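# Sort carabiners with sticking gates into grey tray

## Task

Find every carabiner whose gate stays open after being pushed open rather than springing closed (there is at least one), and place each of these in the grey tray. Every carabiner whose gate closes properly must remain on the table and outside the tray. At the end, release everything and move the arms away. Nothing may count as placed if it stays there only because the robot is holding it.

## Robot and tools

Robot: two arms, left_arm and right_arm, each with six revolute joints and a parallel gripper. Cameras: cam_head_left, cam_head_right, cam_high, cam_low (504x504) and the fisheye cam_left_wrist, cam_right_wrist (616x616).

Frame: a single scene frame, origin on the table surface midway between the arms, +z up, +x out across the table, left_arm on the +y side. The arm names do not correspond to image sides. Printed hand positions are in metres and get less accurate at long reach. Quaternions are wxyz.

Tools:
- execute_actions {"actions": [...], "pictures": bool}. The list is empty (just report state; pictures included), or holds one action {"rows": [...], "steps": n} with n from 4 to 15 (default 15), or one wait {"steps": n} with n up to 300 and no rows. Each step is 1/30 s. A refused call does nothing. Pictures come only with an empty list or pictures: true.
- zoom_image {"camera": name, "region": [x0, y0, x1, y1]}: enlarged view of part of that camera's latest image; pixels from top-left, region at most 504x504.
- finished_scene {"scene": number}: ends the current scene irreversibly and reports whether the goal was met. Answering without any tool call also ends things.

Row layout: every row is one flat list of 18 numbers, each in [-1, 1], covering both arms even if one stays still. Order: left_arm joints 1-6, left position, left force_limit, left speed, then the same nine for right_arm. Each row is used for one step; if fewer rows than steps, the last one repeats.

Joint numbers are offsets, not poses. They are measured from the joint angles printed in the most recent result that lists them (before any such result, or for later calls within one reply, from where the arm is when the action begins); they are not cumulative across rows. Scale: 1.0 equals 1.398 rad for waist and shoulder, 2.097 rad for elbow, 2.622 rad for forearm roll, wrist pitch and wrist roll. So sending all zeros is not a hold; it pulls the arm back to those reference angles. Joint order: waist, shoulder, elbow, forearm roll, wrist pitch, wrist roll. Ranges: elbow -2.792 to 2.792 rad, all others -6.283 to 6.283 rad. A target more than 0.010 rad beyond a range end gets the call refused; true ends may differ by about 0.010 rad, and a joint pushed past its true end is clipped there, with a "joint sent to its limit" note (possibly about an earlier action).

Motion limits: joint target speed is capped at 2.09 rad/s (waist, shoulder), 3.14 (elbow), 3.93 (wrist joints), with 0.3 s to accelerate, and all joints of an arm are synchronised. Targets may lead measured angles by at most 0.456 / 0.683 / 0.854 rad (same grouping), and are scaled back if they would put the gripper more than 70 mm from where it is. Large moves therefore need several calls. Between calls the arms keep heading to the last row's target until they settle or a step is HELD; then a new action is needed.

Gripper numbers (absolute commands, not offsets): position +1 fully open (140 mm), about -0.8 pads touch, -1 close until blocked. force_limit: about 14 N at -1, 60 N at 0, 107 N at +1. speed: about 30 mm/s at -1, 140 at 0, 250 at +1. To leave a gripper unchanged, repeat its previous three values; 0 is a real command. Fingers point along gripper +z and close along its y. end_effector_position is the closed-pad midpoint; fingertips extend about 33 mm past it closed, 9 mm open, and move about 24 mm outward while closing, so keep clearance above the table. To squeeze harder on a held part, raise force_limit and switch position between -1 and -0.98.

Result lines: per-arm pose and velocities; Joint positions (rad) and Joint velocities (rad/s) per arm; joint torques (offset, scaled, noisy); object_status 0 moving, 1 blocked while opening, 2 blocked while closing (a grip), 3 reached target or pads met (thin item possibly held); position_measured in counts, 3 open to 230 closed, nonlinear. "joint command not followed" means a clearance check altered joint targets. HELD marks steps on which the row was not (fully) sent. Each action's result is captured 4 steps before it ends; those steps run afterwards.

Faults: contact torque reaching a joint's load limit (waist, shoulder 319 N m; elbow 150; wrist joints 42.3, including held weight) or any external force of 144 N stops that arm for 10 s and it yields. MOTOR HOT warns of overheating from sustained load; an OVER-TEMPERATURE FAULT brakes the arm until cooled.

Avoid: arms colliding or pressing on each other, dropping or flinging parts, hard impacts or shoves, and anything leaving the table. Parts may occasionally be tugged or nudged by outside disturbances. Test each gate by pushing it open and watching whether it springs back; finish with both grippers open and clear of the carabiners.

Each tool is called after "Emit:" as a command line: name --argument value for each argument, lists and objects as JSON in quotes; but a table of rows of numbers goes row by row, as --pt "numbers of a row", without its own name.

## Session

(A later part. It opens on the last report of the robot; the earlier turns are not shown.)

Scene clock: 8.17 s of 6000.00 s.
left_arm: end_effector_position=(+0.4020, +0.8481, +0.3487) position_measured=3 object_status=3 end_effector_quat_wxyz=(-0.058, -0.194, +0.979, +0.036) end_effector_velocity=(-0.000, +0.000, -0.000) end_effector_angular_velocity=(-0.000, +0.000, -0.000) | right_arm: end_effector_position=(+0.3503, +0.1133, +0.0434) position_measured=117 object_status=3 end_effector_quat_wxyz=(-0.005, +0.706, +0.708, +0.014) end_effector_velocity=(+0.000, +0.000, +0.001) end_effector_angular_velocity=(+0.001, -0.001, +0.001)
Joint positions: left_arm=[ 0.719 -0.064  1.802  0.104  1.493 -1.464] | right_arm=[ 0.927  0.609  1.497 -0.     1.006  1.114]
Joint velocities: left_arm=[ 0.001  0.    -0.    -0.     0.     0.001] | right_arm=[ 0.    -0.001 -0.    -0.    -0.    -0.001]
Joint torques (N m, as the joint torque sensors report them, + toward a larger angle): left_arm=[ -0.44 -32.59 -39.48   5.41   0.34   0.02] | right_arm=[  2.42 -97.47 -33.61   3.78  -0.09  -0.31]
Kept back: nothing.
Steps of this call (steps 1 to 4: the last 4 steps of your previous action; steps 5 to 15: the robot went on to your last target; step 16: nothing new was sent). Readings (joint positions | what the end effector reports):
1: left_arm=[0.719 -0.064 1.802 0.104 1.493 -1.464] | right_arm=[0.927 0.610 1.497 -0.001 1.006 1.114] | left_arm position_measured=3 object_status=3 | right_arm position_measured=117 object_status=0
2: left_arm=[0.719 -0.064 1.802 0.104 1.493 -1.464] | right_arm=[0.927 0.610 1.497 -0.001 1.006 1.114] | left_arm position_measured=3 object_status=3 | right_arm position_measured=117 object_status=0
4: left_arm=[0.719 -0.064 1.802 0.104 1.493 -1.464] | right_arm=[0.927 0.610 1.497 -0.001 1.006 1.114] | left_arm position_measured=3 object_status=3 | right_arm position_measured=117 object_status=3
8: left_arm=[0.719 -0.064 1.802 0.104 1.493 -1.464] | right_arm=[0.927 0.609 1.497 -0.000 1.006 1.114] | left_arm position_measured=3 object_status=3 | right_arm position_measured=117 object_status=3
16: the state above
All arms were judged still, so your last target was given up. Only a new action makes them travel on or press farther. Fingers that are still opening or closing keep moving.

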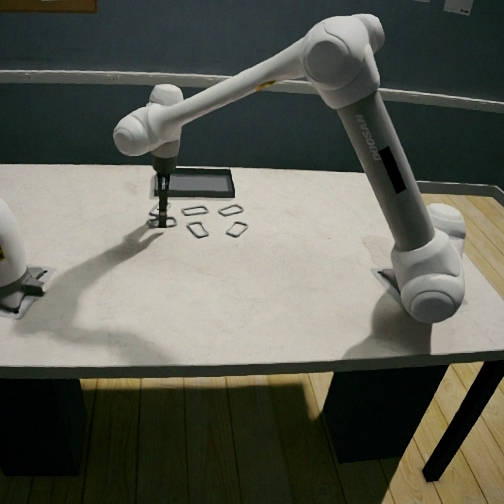

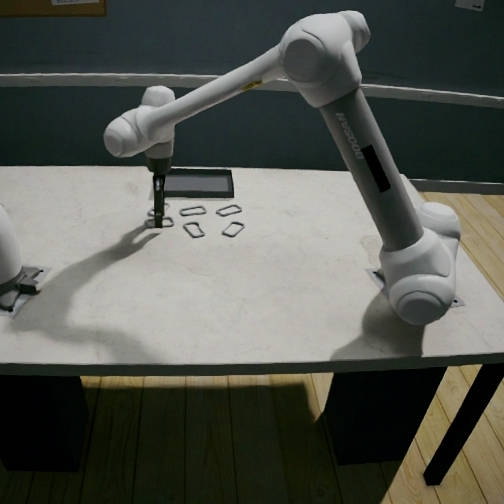

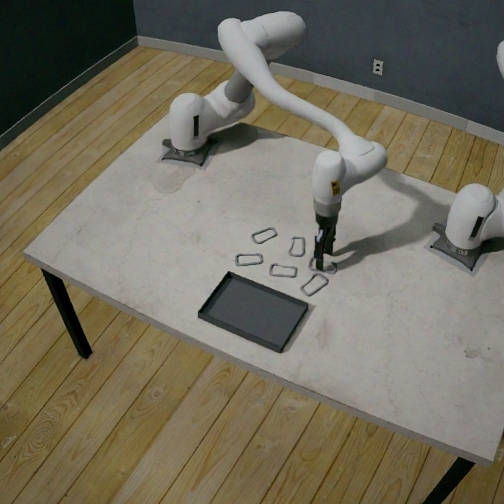

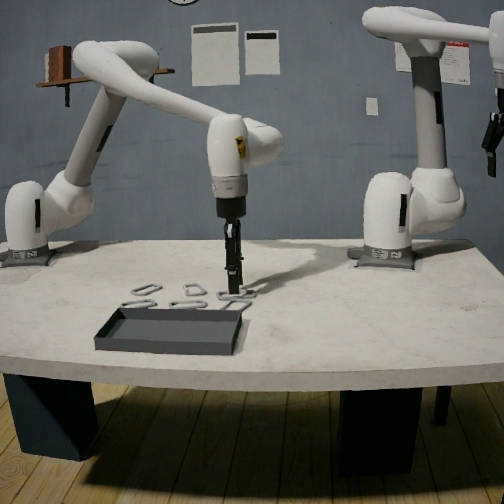

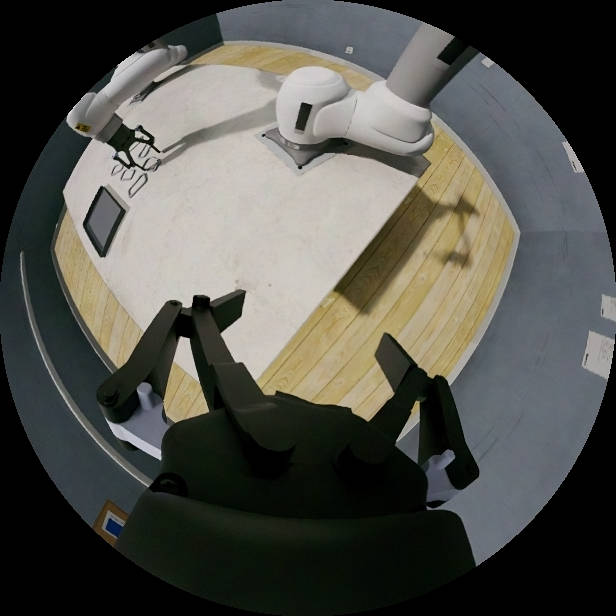

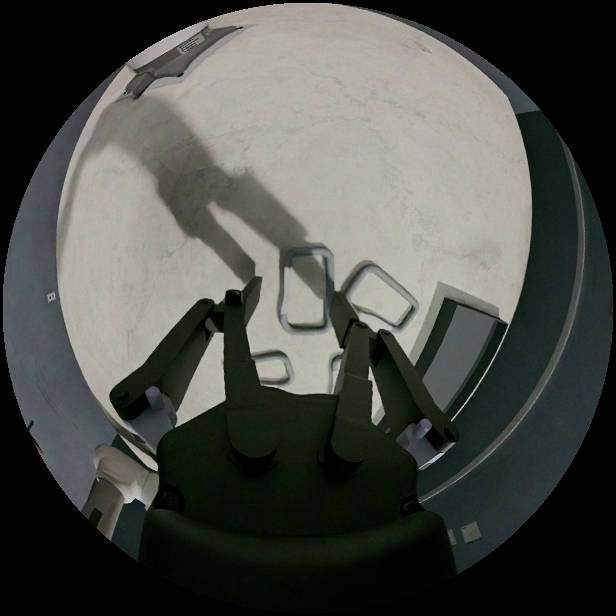

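Emit:
execute_actions --actions '[{"rows":[[0,0,0,0,0,0,1,-0.3,0.6,-0.0078,0.003,-0.005,0,0.001,-0.0042,0.1,-0.3,0.5]],"steps":12}]' --pictures false

Emit:
execute_actions --actions '[{"rows":[[0,0,0,0,0,0,1,-0.3,0.6,0,0.003,0.002,0,-0.003,0,0.1,-0.3,0.25],[0,0,0,0,0,0,1,-0.3,0.6,0,0.003,0.002,0,-0.003,0,0.1,-0.3,0.25],[0,0,0,0,0,0,1,-0.3,0.6,0,0.003,0.002,0,-0.003,0,0.1,-0.3,0.25],[0,0,0,0,0,0,1,-0.3,0.6,0,0.003,0.002,0,-0.003,0,-0.36,-0.3,0.25]],"steps":15}]' --pictures true

Scene clock: 8.80 s of 6000.00 s.
left_arm: end_effector_position=(+0.4020, +0.8481, +0.3487) position_measured=3 object_status=3 end_effector_quat_wxyz=(-0.058, -0.194, +0.979, +0.036) end_effector_velocity=(+0.000, +0.000, -0.000) end_effector_angular_velocity=(-0.001, +0.000, -0.001) | right_arm: end_effector_position=(+0.3606, +0.1141, +0.0451) position_measured=117 object_status=3 end_effector_quat_wxyz=(-0.005, +0.706, +0.708, +0.016) end_effector_velocity=(+0.006, +0.000, -0.000) end_effector_angular_velocity=(+0.001, -0.001, +0.001)
Joint positions: left_arm=[ 0.719 -0.064  1.802  0.104  1.493 -1.464] | right_arm=[ 0.916  0.613  1.487 -0.     1.008  1.103]
Joint velocities: left_arm=[ 0.     0.001  0.    -0.    -0.     0.001] | right_arm=[-0.006  0.004 -0.006 -0.     0.002 -0.007]
Joint torques (N m, as the joint torque sensors report them, + toward a larger angle): left_arm=[  0.04 -32.56 -39.24   5.44   0.3   -0.03] | right_arm=[  3.46 -98.31 -34.12   3.69  -0.11  -0.08]
Steps of this call (steps 1 to 11: nothing new was sent; steps 12 to 19: the first 8 steps of this action). Readings (joint positions | what the end effector reports):
12: left_arm=[0.719 -0.064 1.802 0.104 1.493 -1.464] | right_arm=[0.927 0.609 1.496 -0.000 1.006 1.113] | left_arm position_measured=3 object_status=3 | right_arm position_measured=117 object_status=3
13: left_arm=[0.719 -0.064 1.802 0.104 1.493 -1.464] | right_arm=[0.925 0.610 1.494 -0.000 1.006 1.111] | left_arm position_measured=3 object_status=3 | right_arm position_measured=117 object_status=3
15: left_arm=[0.719 -0.064 1.802 0.104 1.493 -1.464] | right_arm=[0.919 0.612 1.489 -0.000 1.007 1.106] | left_arm position_measured=3 object_status=3 | right_arm position_measured=117 object_status=3
19: the state above

Scene clock: 9.30 s of 6000.00 s.
left_arm: end_effector_position=(+0.4020, +0.8481, +0.3487) position_measured=3 object_status=3 end_effector_quat_wxyz=(-0.058, -0.194, +0.979, +0.036) end_effector_velocity=(-0.000, +0.001, -0.000) end_effector_angular_velocity=(+0.000, +0.000, +0.002) | right_arm: end_effector_position=(+0.3608, +0.1140, +0.0400) position_measured=172 object_status=0 end_effector_quat_wxyz=(-0.005, +0.706, +0.708, +0.016) end_effector_velocity=(-0.000, -0.000, +0.000) end_effector_angular_velocity=(-0.000, -0.000, +0.001)
Joint positions: left_arm=[ 0.719 -0.064  1.802  0.104  1.493 -1.464] | right_arm=[ 0.916  0.617  1.49  -0.     1.     1.103]
Joint velocities: left_arm=[ 0.001  0.    -0.     0.    -0.    -0.001] | right_arm=[ 0.    -0.001  0.001 -0.     0.    -0.001]
Joint torques (N m, as the joint torque sensors report them, + toward a larger angle): left_arm=[ -0.66 -31.96 -39.4    5.41   0.38   0.07] | right_arm=[-13.   -40.57  -6.84  -1.69  -2.18  -0.22]
Steps of this call (steps 1 to 4: the last 4 steps of your previous action; steps 5 to 15: the first 11 steps of this action, its rows measured from where the robot was after step 4). Readings (joint positions | what the end effector reports):
4: left_arm=[0.719 -0.064 1.802 0.104 1.493 -1.464] | right_arm=[0.916 0.614 1.486 -0.000 1.008 1.103] | left_arm position_measured=3 object_status=3 | right_arm position_measured=117 object_status=3
5: left_arm=[0.719 -0.064 1.802 0.104 1.493 -1.464] | right_arm=[0.916 0.614 1.486 -0.000 1.008 1.103] | left_arm position_measured=3 object_status=3 | right_arm position_measured=117 object_status=3
6: left_arm=[0.719 -0.064 1.802 0.104 1.493 -1.464] | right_arm=[0.916 0.614 1.487 -0.000 1.007 1.103] | left_arm position_measured=3 object_status=3 | right_arm position_measured=117 object_status=3
8: left_arm=[0.719 -0.064 1.802 0.104 1.493 -1.464] | right_arm=[0.916 0.617 1.489 -0.000 1.003 1.103] | left_arm position_measured=3 object_status=3 | right_arm position_measured=117 object_status=0
12: left_arm=[0.719 -0.064 1.802 0.104 1.493 -1.464] | right_arm=[0.916 0.617 1.490 -0.000 1.001 1.103] | left_arm position_measured=3 object_status=3 | right_arm position_measured=147 object_status=0
15: the state above

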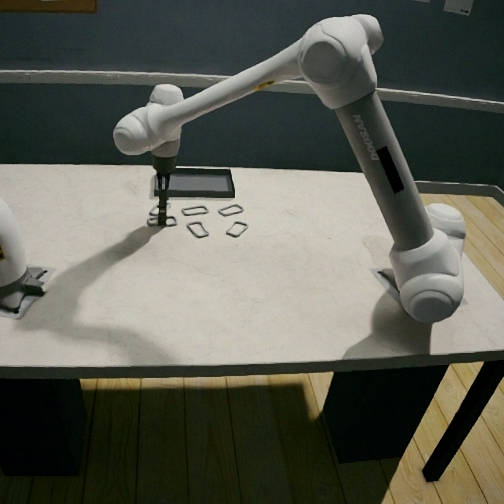

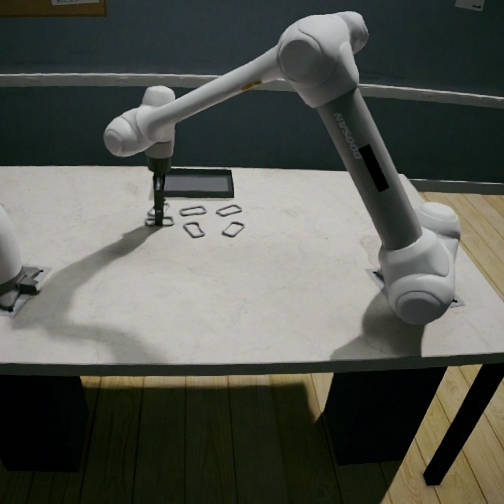

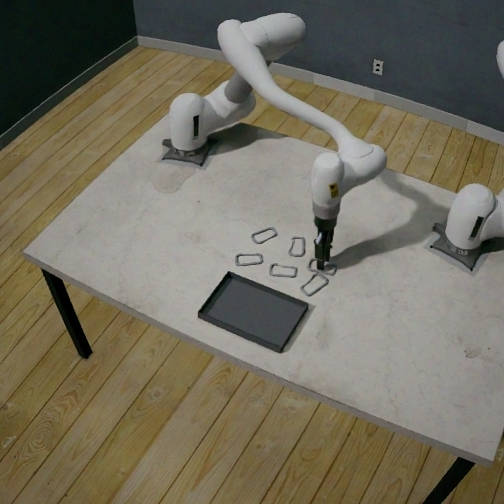

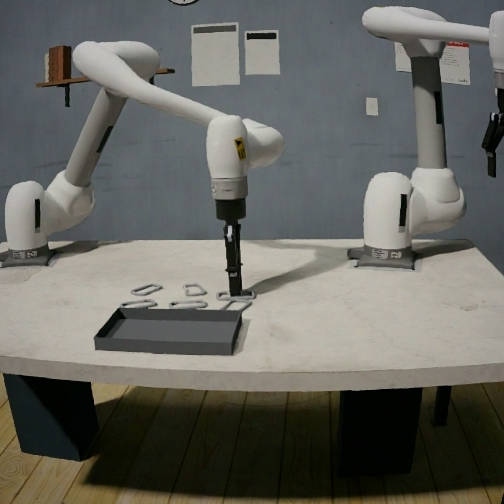

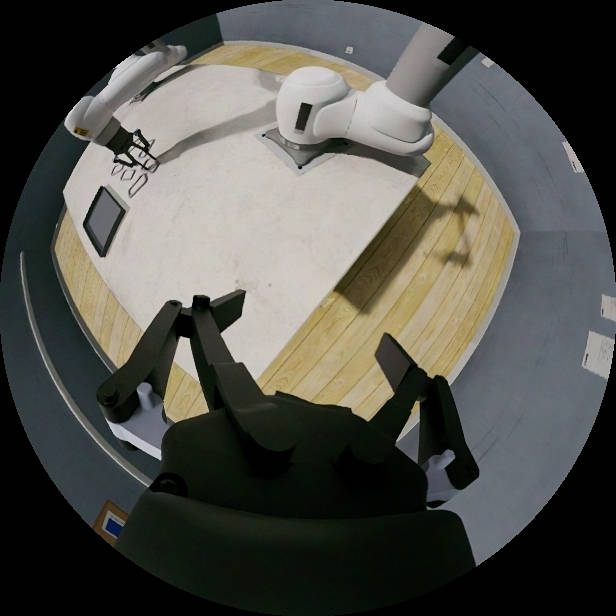

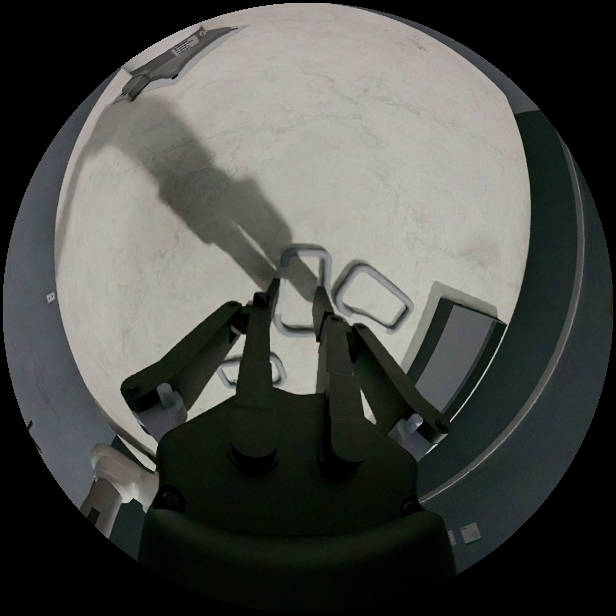

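Emit:
execute_actions --actions '[{"rows":[[0,0,0,0,0,0,1,-0.3,0.6,0,-0.008,-0.003,0,0.006,0,0.1,-0.3,0.8]],"steps":12}]' --pictures true

Emit:
zoom_image --camera "cam_right_wrist" --region '[210, 220, 450, 400]'

Scene clock: 9.73 s of 6000.00 s.
left_arm: end_effector_position=(+0.4020, +0.8481, +0.3487) position_measured=3 object_status=3 end_effector_quat_wxyz=(-0.058, -0.194, +0.979, +0.036) end_effector_velocity=(+0.000, -0.000, +0.000) end_effector_angular_velocity=(+0.000, -0.001, -0.000) | right_arm: end_effector_position=(+0.3608, +0.1138, +0.0517) position_measured=117 object_status=0 end_effector_quat_wxyz=(-0.005, +0.706, +0.708, +0.017) end_effector_velocity=(-0.001, -0.000, +0.007) end_effector_angular_velocity=(+0.000, +0.001, -0.001)
Joint positions: left_arm=[ 0.719 -0.064  1.802  0.104  1.493 -1.464] | right_arm=[ 0.916  0.607  1.484 -0.     1.015  1.103]
Joint velocities: left_arm=[-0.001 -0.    -0.    -0.    -0.    -0.   ] | right_arm=[ 0.    -0.006 -0.004  0.001  0.011  0.001]
Joint torques (N m, as the joint torque sensors report them, + toward a larger angle): left_arm=[ -0.82 -32.28 -39.06   5.37   0.34  -0.02] | right_arm=[  3.99 -94.72 -34.37   3.83   0.01  -0.27]
Steps of this call (steps 1 to 4: the last 4 steps of your previous action; step 5: the robot went on to your last target; steps 6 to 13: the first 8 steps of this action). Readings (joint positions | what the end effector reports):
6: left_arm=[0.719 -0.064 1.802 0.104 1.493 -1.464] | right_arm=[0.916 0.618 1.491 -0.001 1.000 1.103] | left_arm position_measured=3 object_status=3 | right_arm position_measured=174 object_status=0
7: left_arm=[0.719 -0.064 1.802 0.104 1.493 -1.464] | right_arm=[0.916 0.616 1.489 -0.001 1.003 1.103] | left_arm position_measured=3 object_status=3 | right_arm position_measured=170 object_status=0
9: left_arm=[0.719 -0.064 1.802 0.104 1.493 -1.464] | right_arm=[0.916 0.610 1.485 -0.000 1.011 1.103] | left_arm position_measured=3 object_status=3 | right_arm position_measured=145 object_status=0
13: the state above

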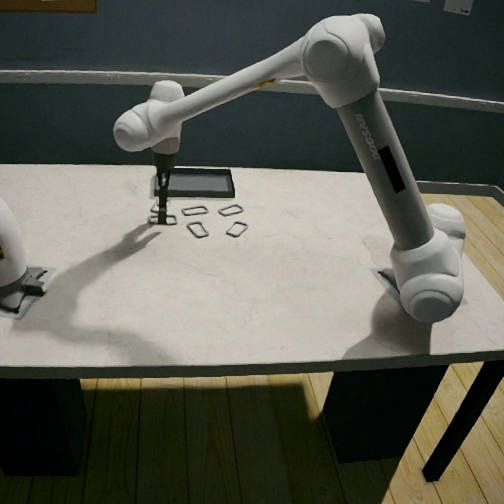

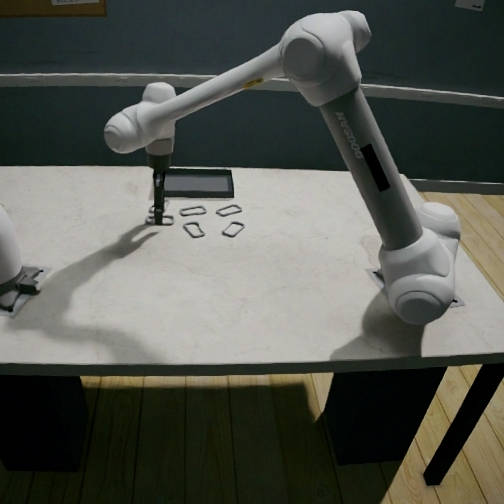

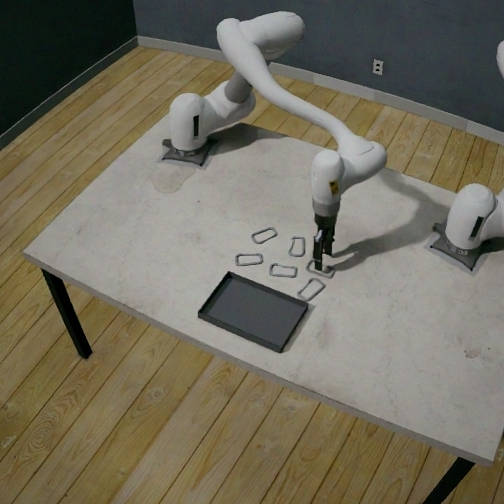

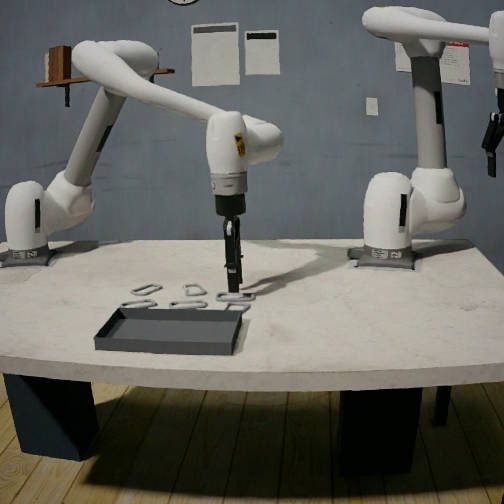

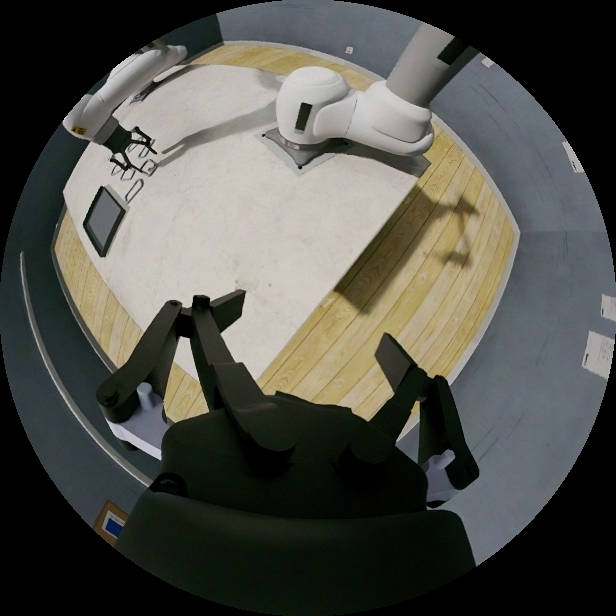

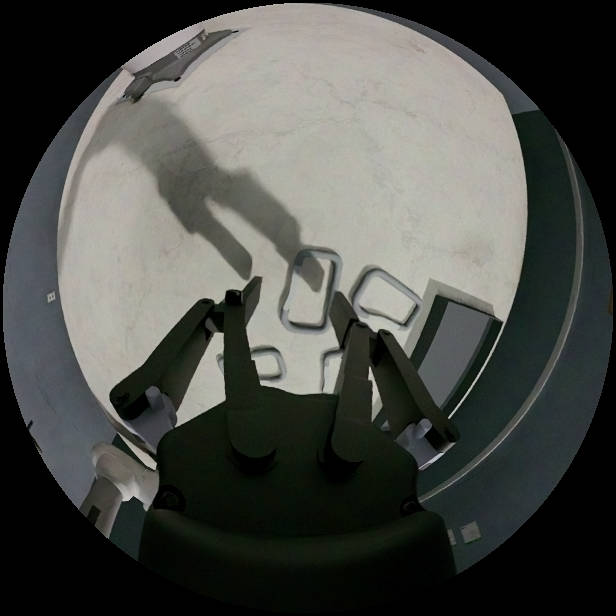

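Region (210, 220, 450, 400) of cam_right_wrist's 616x616 image, scaled by 2.100, with more detail than that image has; it fills the top 378 rows of this view, and the rest is white.

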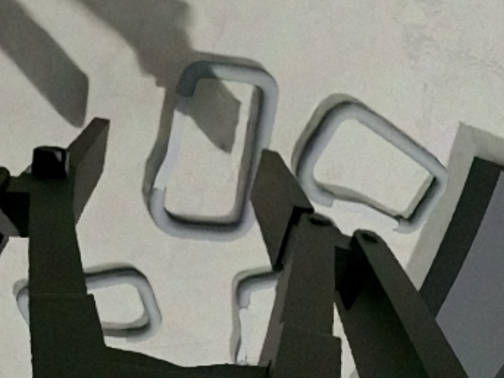

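Emit:
execute_actions --actions '[{"rows":[[0,0,0,0,0,0,1,-0.3,0.6,-0.004,-0.006,-0.005,0,0.007,0.02,0,-0.3,0.5],[0,0,0,0,0,0,1,-0.3,0.6,-0.011,-0.002,-0.0104,0,0.0095,0.044,0,-0.3,0.5]],"steps":14}]' --pictures true

Scene clock: 10.47 s of 6000.00 s.
left_arm: end_effector_position=(+0.4020, +0.8481, +0.3487) position_measured=3 object_status=3 end_effector_quat_wxyz=(-0.058, -0.194, +0.979, +0.036) end_effector_velocity=(-0.000, +0.000, +0.000) end_effector_angular_velocity=(+0.001, -0.000, -0.001) | right_arm: end_effector_position=(+0.3746, +0.1129, +0.0647) position_measured=129 object_status=0 end_effector_quat_wxyz=(-0.006, +0.750, +0.661, +0.016) end_effector_velocity=(+0.005, -0.000, +0.001) end_effector_angular_velocity=(-0.002, +0.002, -0.044)
Joint positions: left_arm=[ 0.719 -0.064  1.802  0.104  1.493 -1.464] | right_arm=[ 0.901  0.604  1.463 -0.     1.04   1.215]
Joint velocities: left_arm=[-0.    -0.001 -0.     0.001 -0.     0.001] | right_arm=[-0.005  0.003 -0.007 -0.001  0.007  0.039]
Joint torques (N m, as the joint torque sensors report them, + toward a larger angle): left_arm=[  0.54 -32.11 -39.03   5.47   0.38   0.15] | right_arm=[  3.86 -98.31 -35.48   3.98  -0.46  -0.2 ]
Steps of this call (steps 1 to 4: the last 4 steps of your previous action; steps 5 to 12: the robot went on to your last target; steps 13 to 22: the first 10 steps of this action). Readings (joint positions | what the end effector reports):
13: left_arm=[0.719 -0.064 1.802 0.104 1.493 -1.464] | right_arm=[0.916 0.606 1.484 -0.000 1.016 1.103] | left_arm position_measured=3 object_status=3 | right_arm position_measured=117 object_status=0
14: left_arm=[0.719 -0.064 1.802 0.104 1.493 -1.464] | right_arm=[0.915 0.605 1.482 -0.000 1.019 1.109] | left_arm position_measured=3 object_status=3 | right_arm position_measured=120 object_status=0
16: left_arm=[0.719 -0.064 1.802 0.104 1.493 -1.464] | right_arm=[0.910 0.604 1.474 -0.000 1.028 1.153] | left_arm position_measured=3 object_status=3 | right_arm position_measured=129 object_status=0
20: left_arm=[0.719 -0.064 1.802 0.104 1.493 -1.464] | right_arm=[0.902 0.604 1.463 -0.000 1.039 1.210] | left_arm position_measured=3 object_status=3 | right_arm position_measured=129 object_status=0
22: the state above

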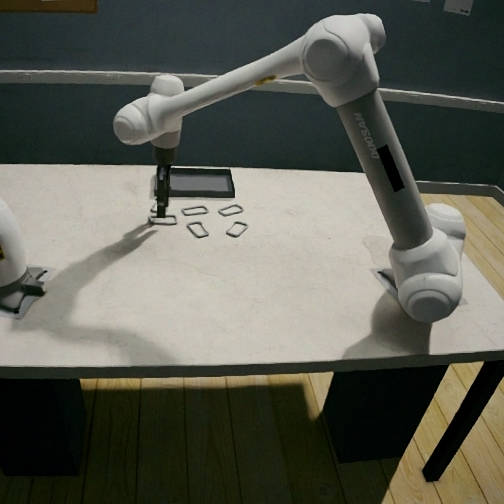

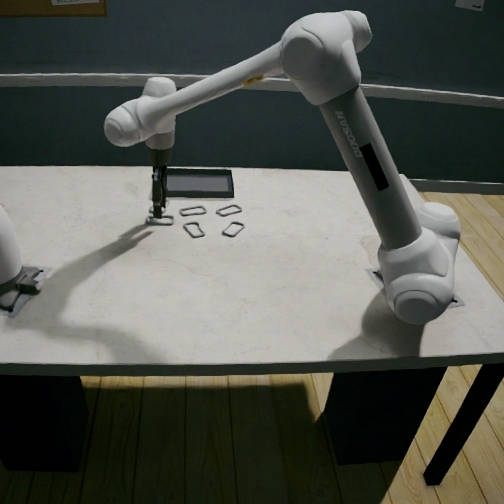

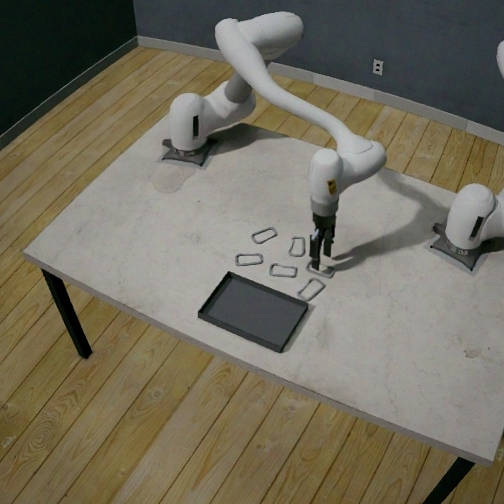

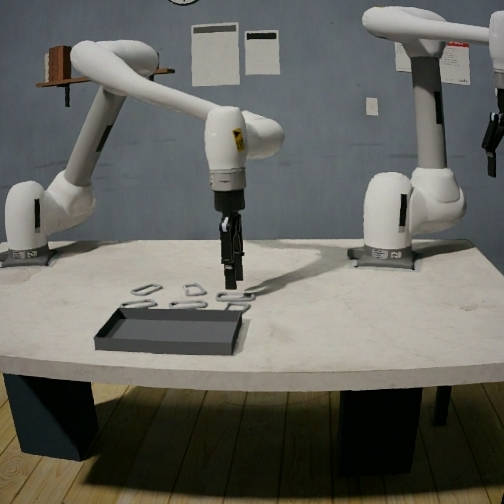

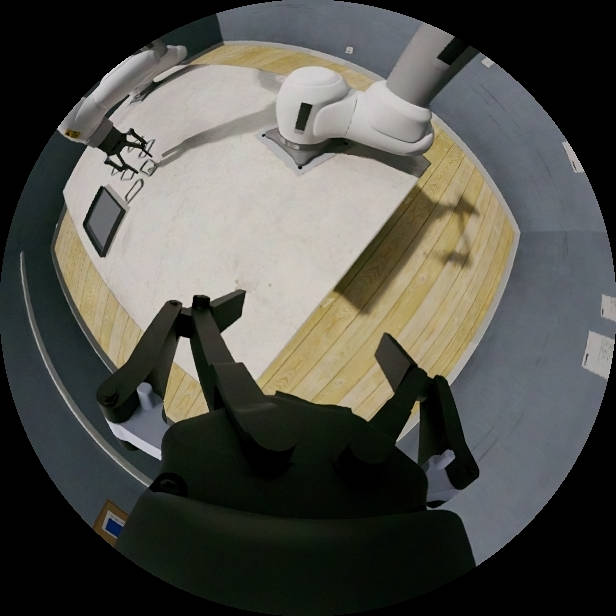

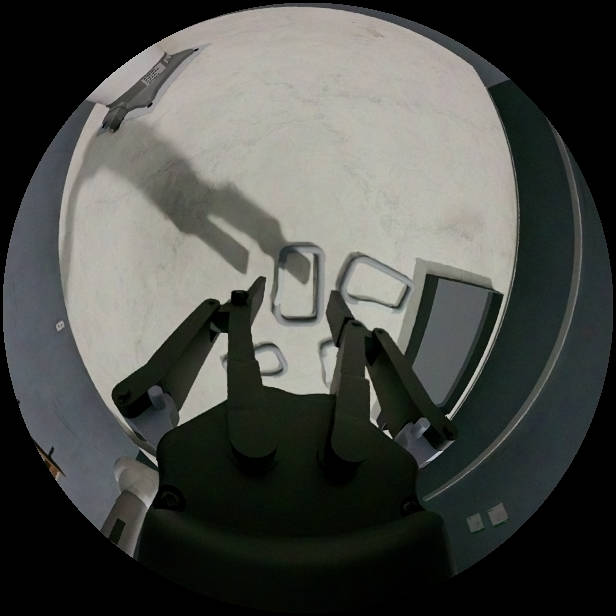

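Emit:
execute_actions --actions '[{"rows":[[0,0,0,0,0,0,1,-0.3,0.6,0,0.0078,0.0056,0,-0.0086,0,-0.04,-0.3,0.5]],"steps":12}]' --pictures true

Emit:
zoom_image --camera "cam_right_wrist" --region '[210, 220, 450, 400]'

Scene clock: 10.90 s of 6000.00 s.
left_arm: end_effector_position=(+0.4020, +0.8481, +0.3487) position_measured=3 object_status=3 end_effector_quat_wxyz=(-0.058, -0.194, +0.979, +0.036) end_effector_velocity=(+0.000, -0.000, -0.001) end_effector_angular_velocity=(-0.002, +0.001, -0.000) | right_arm: end_effector_position=(+0.3747, +0.1123, +0.0505) position_measured=134 object_status=3 end_effector_quat_wxyz=(-0.006, +0.750, +0.661, +0.016) end_effector_velocity=(-0.000, -0.000, -0.009) end_effector_angular_velocity=(+0.002, -0.000, +0.002)
Joint positions: left_arm=[ 0.719 -0.064  1.802  0.104  1.493 -1.464] | right_arm=[ 0.901  0.614  1.474 -0.     1.018  1.215]
Joint velocities: left_arm=[-0.     0.001 -0.    -0.001 -0.     0.   ] | right_arm=[ 0.     0.006  0.008  0.001 -0.015 -0.002]
Joint torques (N m, as the joint torque sensors report them, + toward a larger angle): left_arm=[  0.09 -32.23 -39.24   5.41   0.36   0.08] | right_arm=[   2.28 -100.64  -34.85    4.28   -0.43   -0.43]
Steps of this call (steps 1 to 4: the last 4 steps of your previous action; step 5: the robot went on to your last target; steps 6 to 13: the first 8 steps of this action). Readings (joint positions | what the end effector reports):
6: left_arm=[0.719 -0.064 1.802 0.104 1.493 -1.464] | right_arm=[0.901 0.604 1.462 -0.000 1.040 1.218] | left_arm position_measured=3 object_status=3 | right_arm position_measured=129 object_status=0
7: left_arm=[0.719 -0.064 1.802 0.104 1.493 -1.464] | right_arm=[0.901 0.606 1.464 -0.000 1.036 1.218] | left_arm position_measured=3 object_status=3 | right_arm position_measured=131 object_status=0
9: left_arm=[0.719 -0.064 1.802 0.104 1.493 -1.464] | right_arm=[0.901 0.612 1.471 -0.000 1.025 1.216] | left_arm position_measured=3 object_status=3 | right_arm position_measured=134 object_status=0
13: the state above

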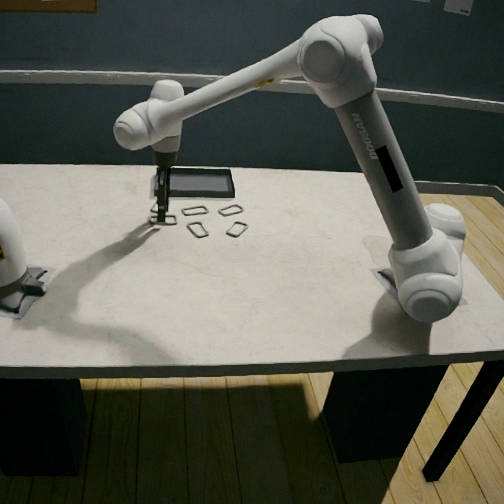

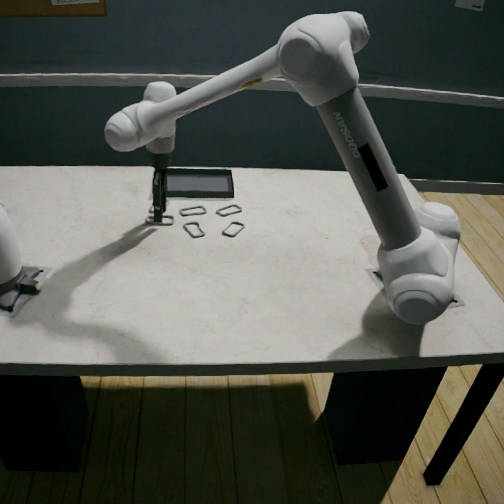

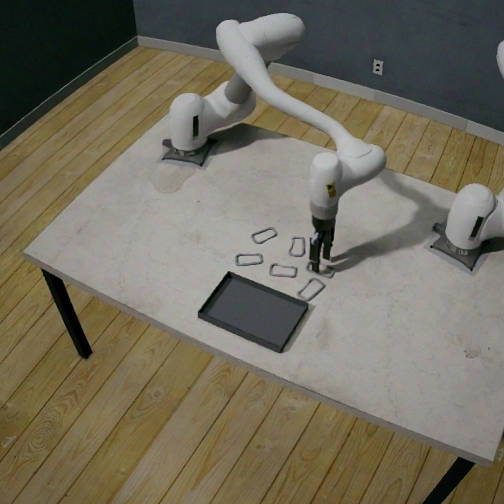

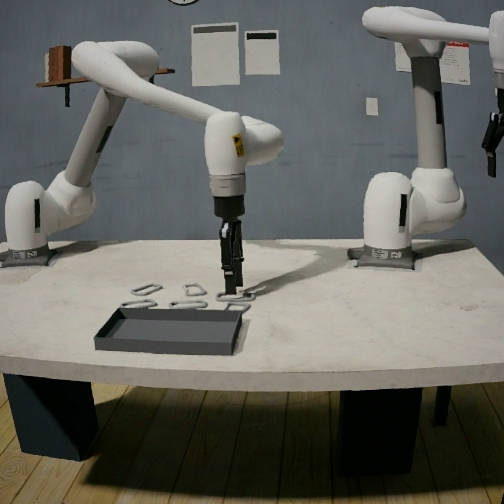

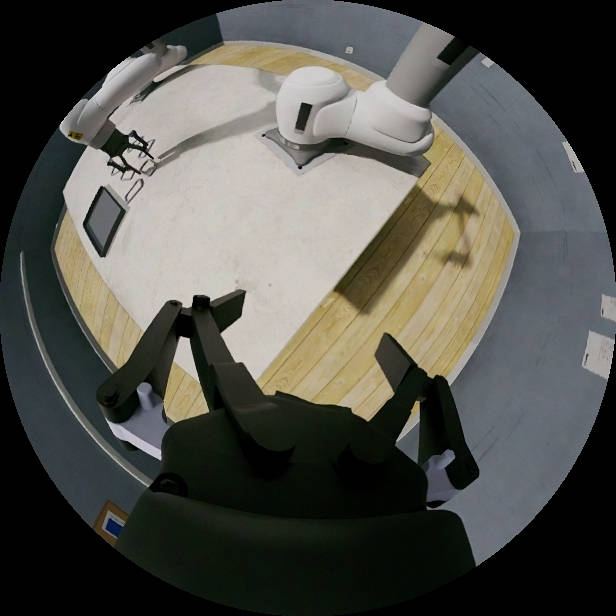

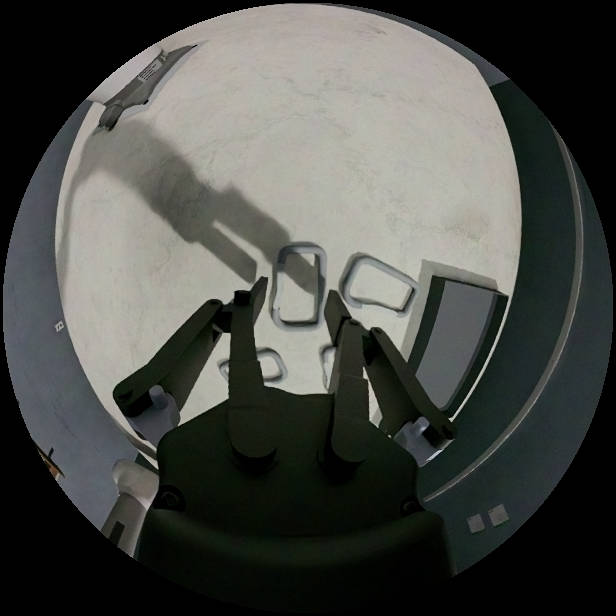

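Region (210, 220, 450, 400) of cam_right_wrist's 616x616 image, scaled by 2.100, with more detail than that image has; it fills the top 378 rows of this view, and the rest is white.

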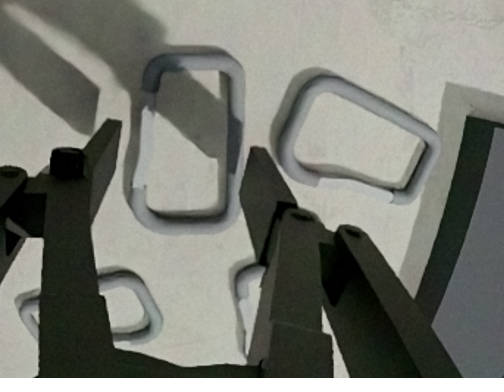

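Emit:
execute_actions --actions '[{"rows":[[0,0,0,0,0,0,1,-0.3,0.6,0,0.0034,0.0024,0,-0.0037,0,-0.04,-0.3,0.25],[0,0,0,0,0,0,1,-0.3,0.6,0,0.0034,0.0024,0,-0.0037,0,-0.04,-0.3,0.25],[0,0,0,0,0,0,1,-0.3,0.6,0,0.0034,0.0024,0,-0.0037,0,-0.04,-0.3,0.25],[0,0,0,0,0,0,1,-0.3,0.6,0,0.0034,0.0024,0,-0.0037,0,-0.04,-0.3,0.25],[0,0,0,0,0,0,1,-0.3,0.6,0,0.0034,0.0024,0,-0.0037,0,-0.36,-0.3,0.25]],"steps":15}]' --pictures false

Emit:
execute_actions --actions '[{"steps":4}]' --pictures true

Emit:
zoom_image --camera "cam_right_wrist" --region '[210, 220, 450, 400]'

Scene clock: 11.60 s of 6000.00 s.
left_arm: end_effector_position=(+0.4020, +0.8481, +0.3487) position_measured=3 object_status=3 end_effector_quat_wxyz=(-0.058, -0.194, +0.979, +0.036) end_effector_velocity=(+0.000, +0.000, -0.000) end_effector_angular_velocity=(-0.000, +0.001, +0.001) | right_arm: end_effector_position=(+0.3743, +0.1121, +0.0441) position_measured=174 object_status=0 end_effector_quat_wxyz=(-0.006, +0.750, +0.661, +0.016) end_effector_velocity=(+0.000, -0.000, -0.000) end_effector_angular_velocity=(-0.000, -0.002, +0.002)
Joint positions: left_arm=[ 0.719 -0.064  1.802  0.104  1.493 -1.464] | right_arm=[ 0.901  0.619  1.479 -0.     1.009  1.215]
Joint velocities: left_arm=[ 0.     0.001  0.     0.     0.    -0.001] | right_arm=[ 0.    -0.     0.001 -0.002 -0.001 -0.001]
Joint torques (N m, as the joint torque sensors report them, + toward a larger angle): left_arm=[ -0.1  -32.79 -39.1    5.49   0.38   0.  ] | right_arm=[  4.11 -97.6  -34.7    4.    -0.12  -0.24]
Steps of this call (steps 1 to 4: the last 4 steps of your previous action; steps 5 to 10: the robot went on to your last target; steps 11 to 21: the first 11 steps of this action). Readings (joint positions | what the end effector reports):
11: left_arm=[0.719 -0.064 1.802 0.104 1.493 -1.464] | right_arm=[0.901 0.615 1.474 -0.000 1.017 1.215] | left_arm position_measured=3 object_status=3 | right_arm position_measured=134 object_status=3
12: left_arm=[0.719 -0.064 1.802 0.104 1.493 -1.464] | right_arm=[0.901 0.616 1.475 0.000 1.015 1.215] | left_arm position_measured=3 object_status=3 | right_arm position_measured=134 object_status=3
14: left_arm=[0.719 -0.064 1.802 0.104 1.493 -1.464] | right_arm=[0.901 0.618 1.478 0.000 1.011 1.215] | left_arm position_measured=3 object_status=3 | right_arm position_measured=134 object_status=3
18: left_arm=[0.719 -0.064 1.802 0.104 1.493 -1.464] | right_arm=[0.901 0.619 1.479 0.000 1.009 1.215] | left_arm position_measured=3 object_status=3 | right_arm position_measured=156 object_status=0
21: the state above

Scene clock: 11.73 s of 6000.00 s.
left_arm: end_effector_position=(+0.4020, +0.8481, +0.3487) position_measured=3 object_status=3 end_effector_quat_wxyz=(-0.058, -0.194, +0.979, +0.036) end_effector_velocity=(-0.000, +0.000, +0.000) end_effector_angular_velocity=(+0.002, +0.001, -0.001) | right_arm: end_effector_position=(+0.3744, +0.1121, +0.0440) position_measured=174 object_status=0 end_effector_quat_wxyz=(-0.006, +0.750, +0.661, +0.016) end_effector_velocity=(+0.000, +0.000, +0.002) end_effector_angular_velocity=(+0.003, -0.002, -0.001)
Joint positions: left_arm=[ 0.719 -0.064  1.802  0.104  1.493 -1.464] | right_arm=[ 0.901  0.619  1.479 -0.     1.009  1.215]
Joint velocities: left_arm=[-0.001 -0.     0.     0.002  0.    -0.001] | right_arm=[-0.    -0.003 -0.    -0.    -0.     0.001]
Joint torques (N m, as the joint torque sensors report them, + toward a larger angle): left_arm=[ -0.47 -32.78 -39.     5.4    0.34   0.09] | right_arm=[  1.9  -97.53 -33.98   3.9   -0.27  -0.32]
Kept back: nothing.
Steps of this call (steps 1 to 4: the last 4 steps of your previous action). Readings (joint positions | what the end effector reports):
1: left_arm=[0.719 -0.064 1.802 0.104 1.493 -1.464] | right_arm=[0.901 0.619 1.479 -0.000 1.009 1.215] | left_arm position_measured=3 object_status=3 | right_arm position_measured=174 object_status=0
2: left_arm=[0.719 -0.064 1.802 0.104 1.493 -1.464] | right_arm=[0.901 0.619 1.479 -0.000 1.009 1.215] | left_arm position_measured=3 object_status=3 | right_arm position_measured=174 object_status=0
4: the state above

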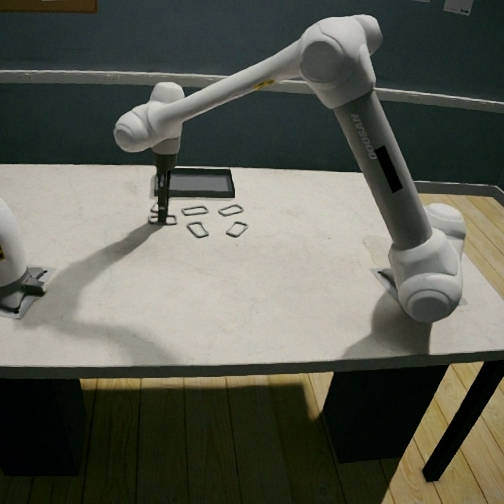

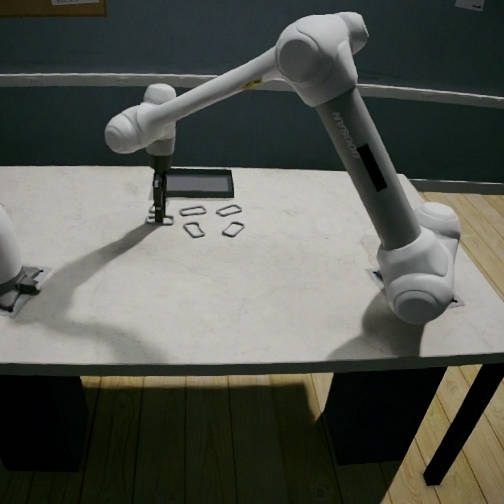

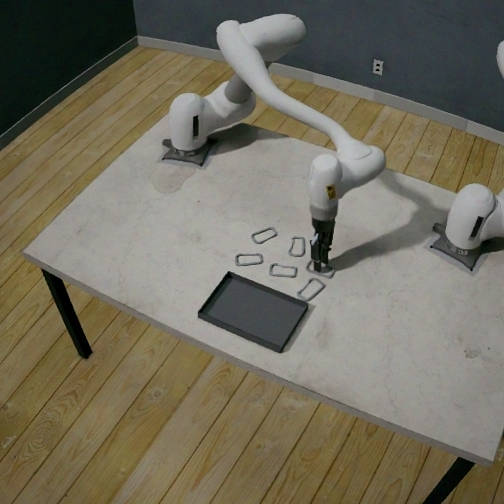

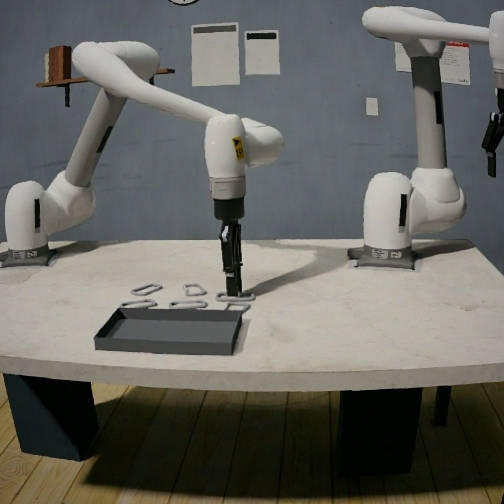

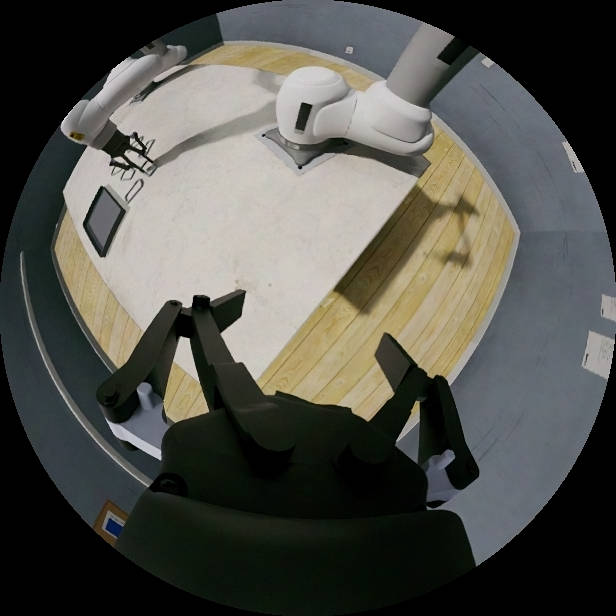

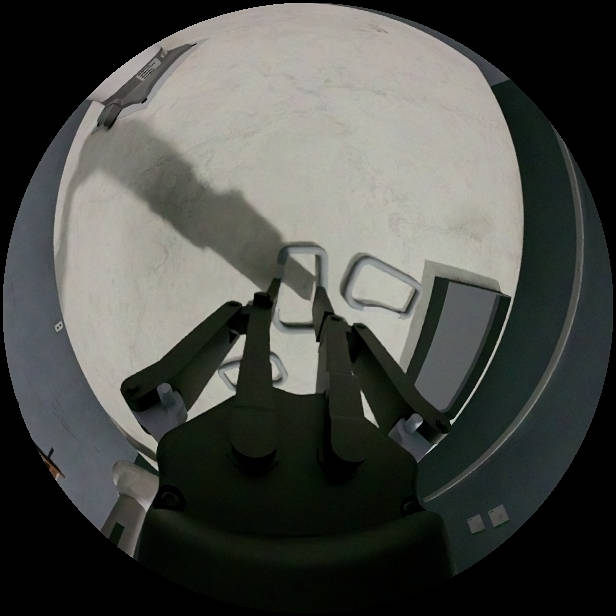

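Region (210, 220, 450, 400) of cam_right_wrist's 616x616 image, scaled by 2.100, with more detail than that image has; it fills the top 378 rows of this view, and the rest is white.

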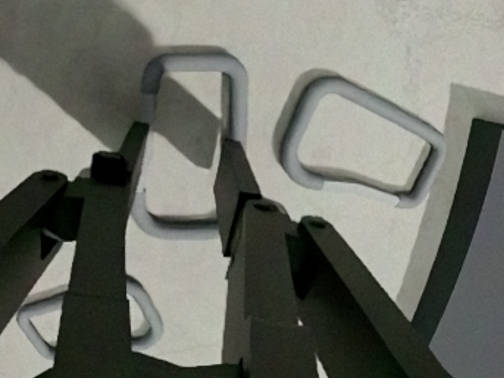

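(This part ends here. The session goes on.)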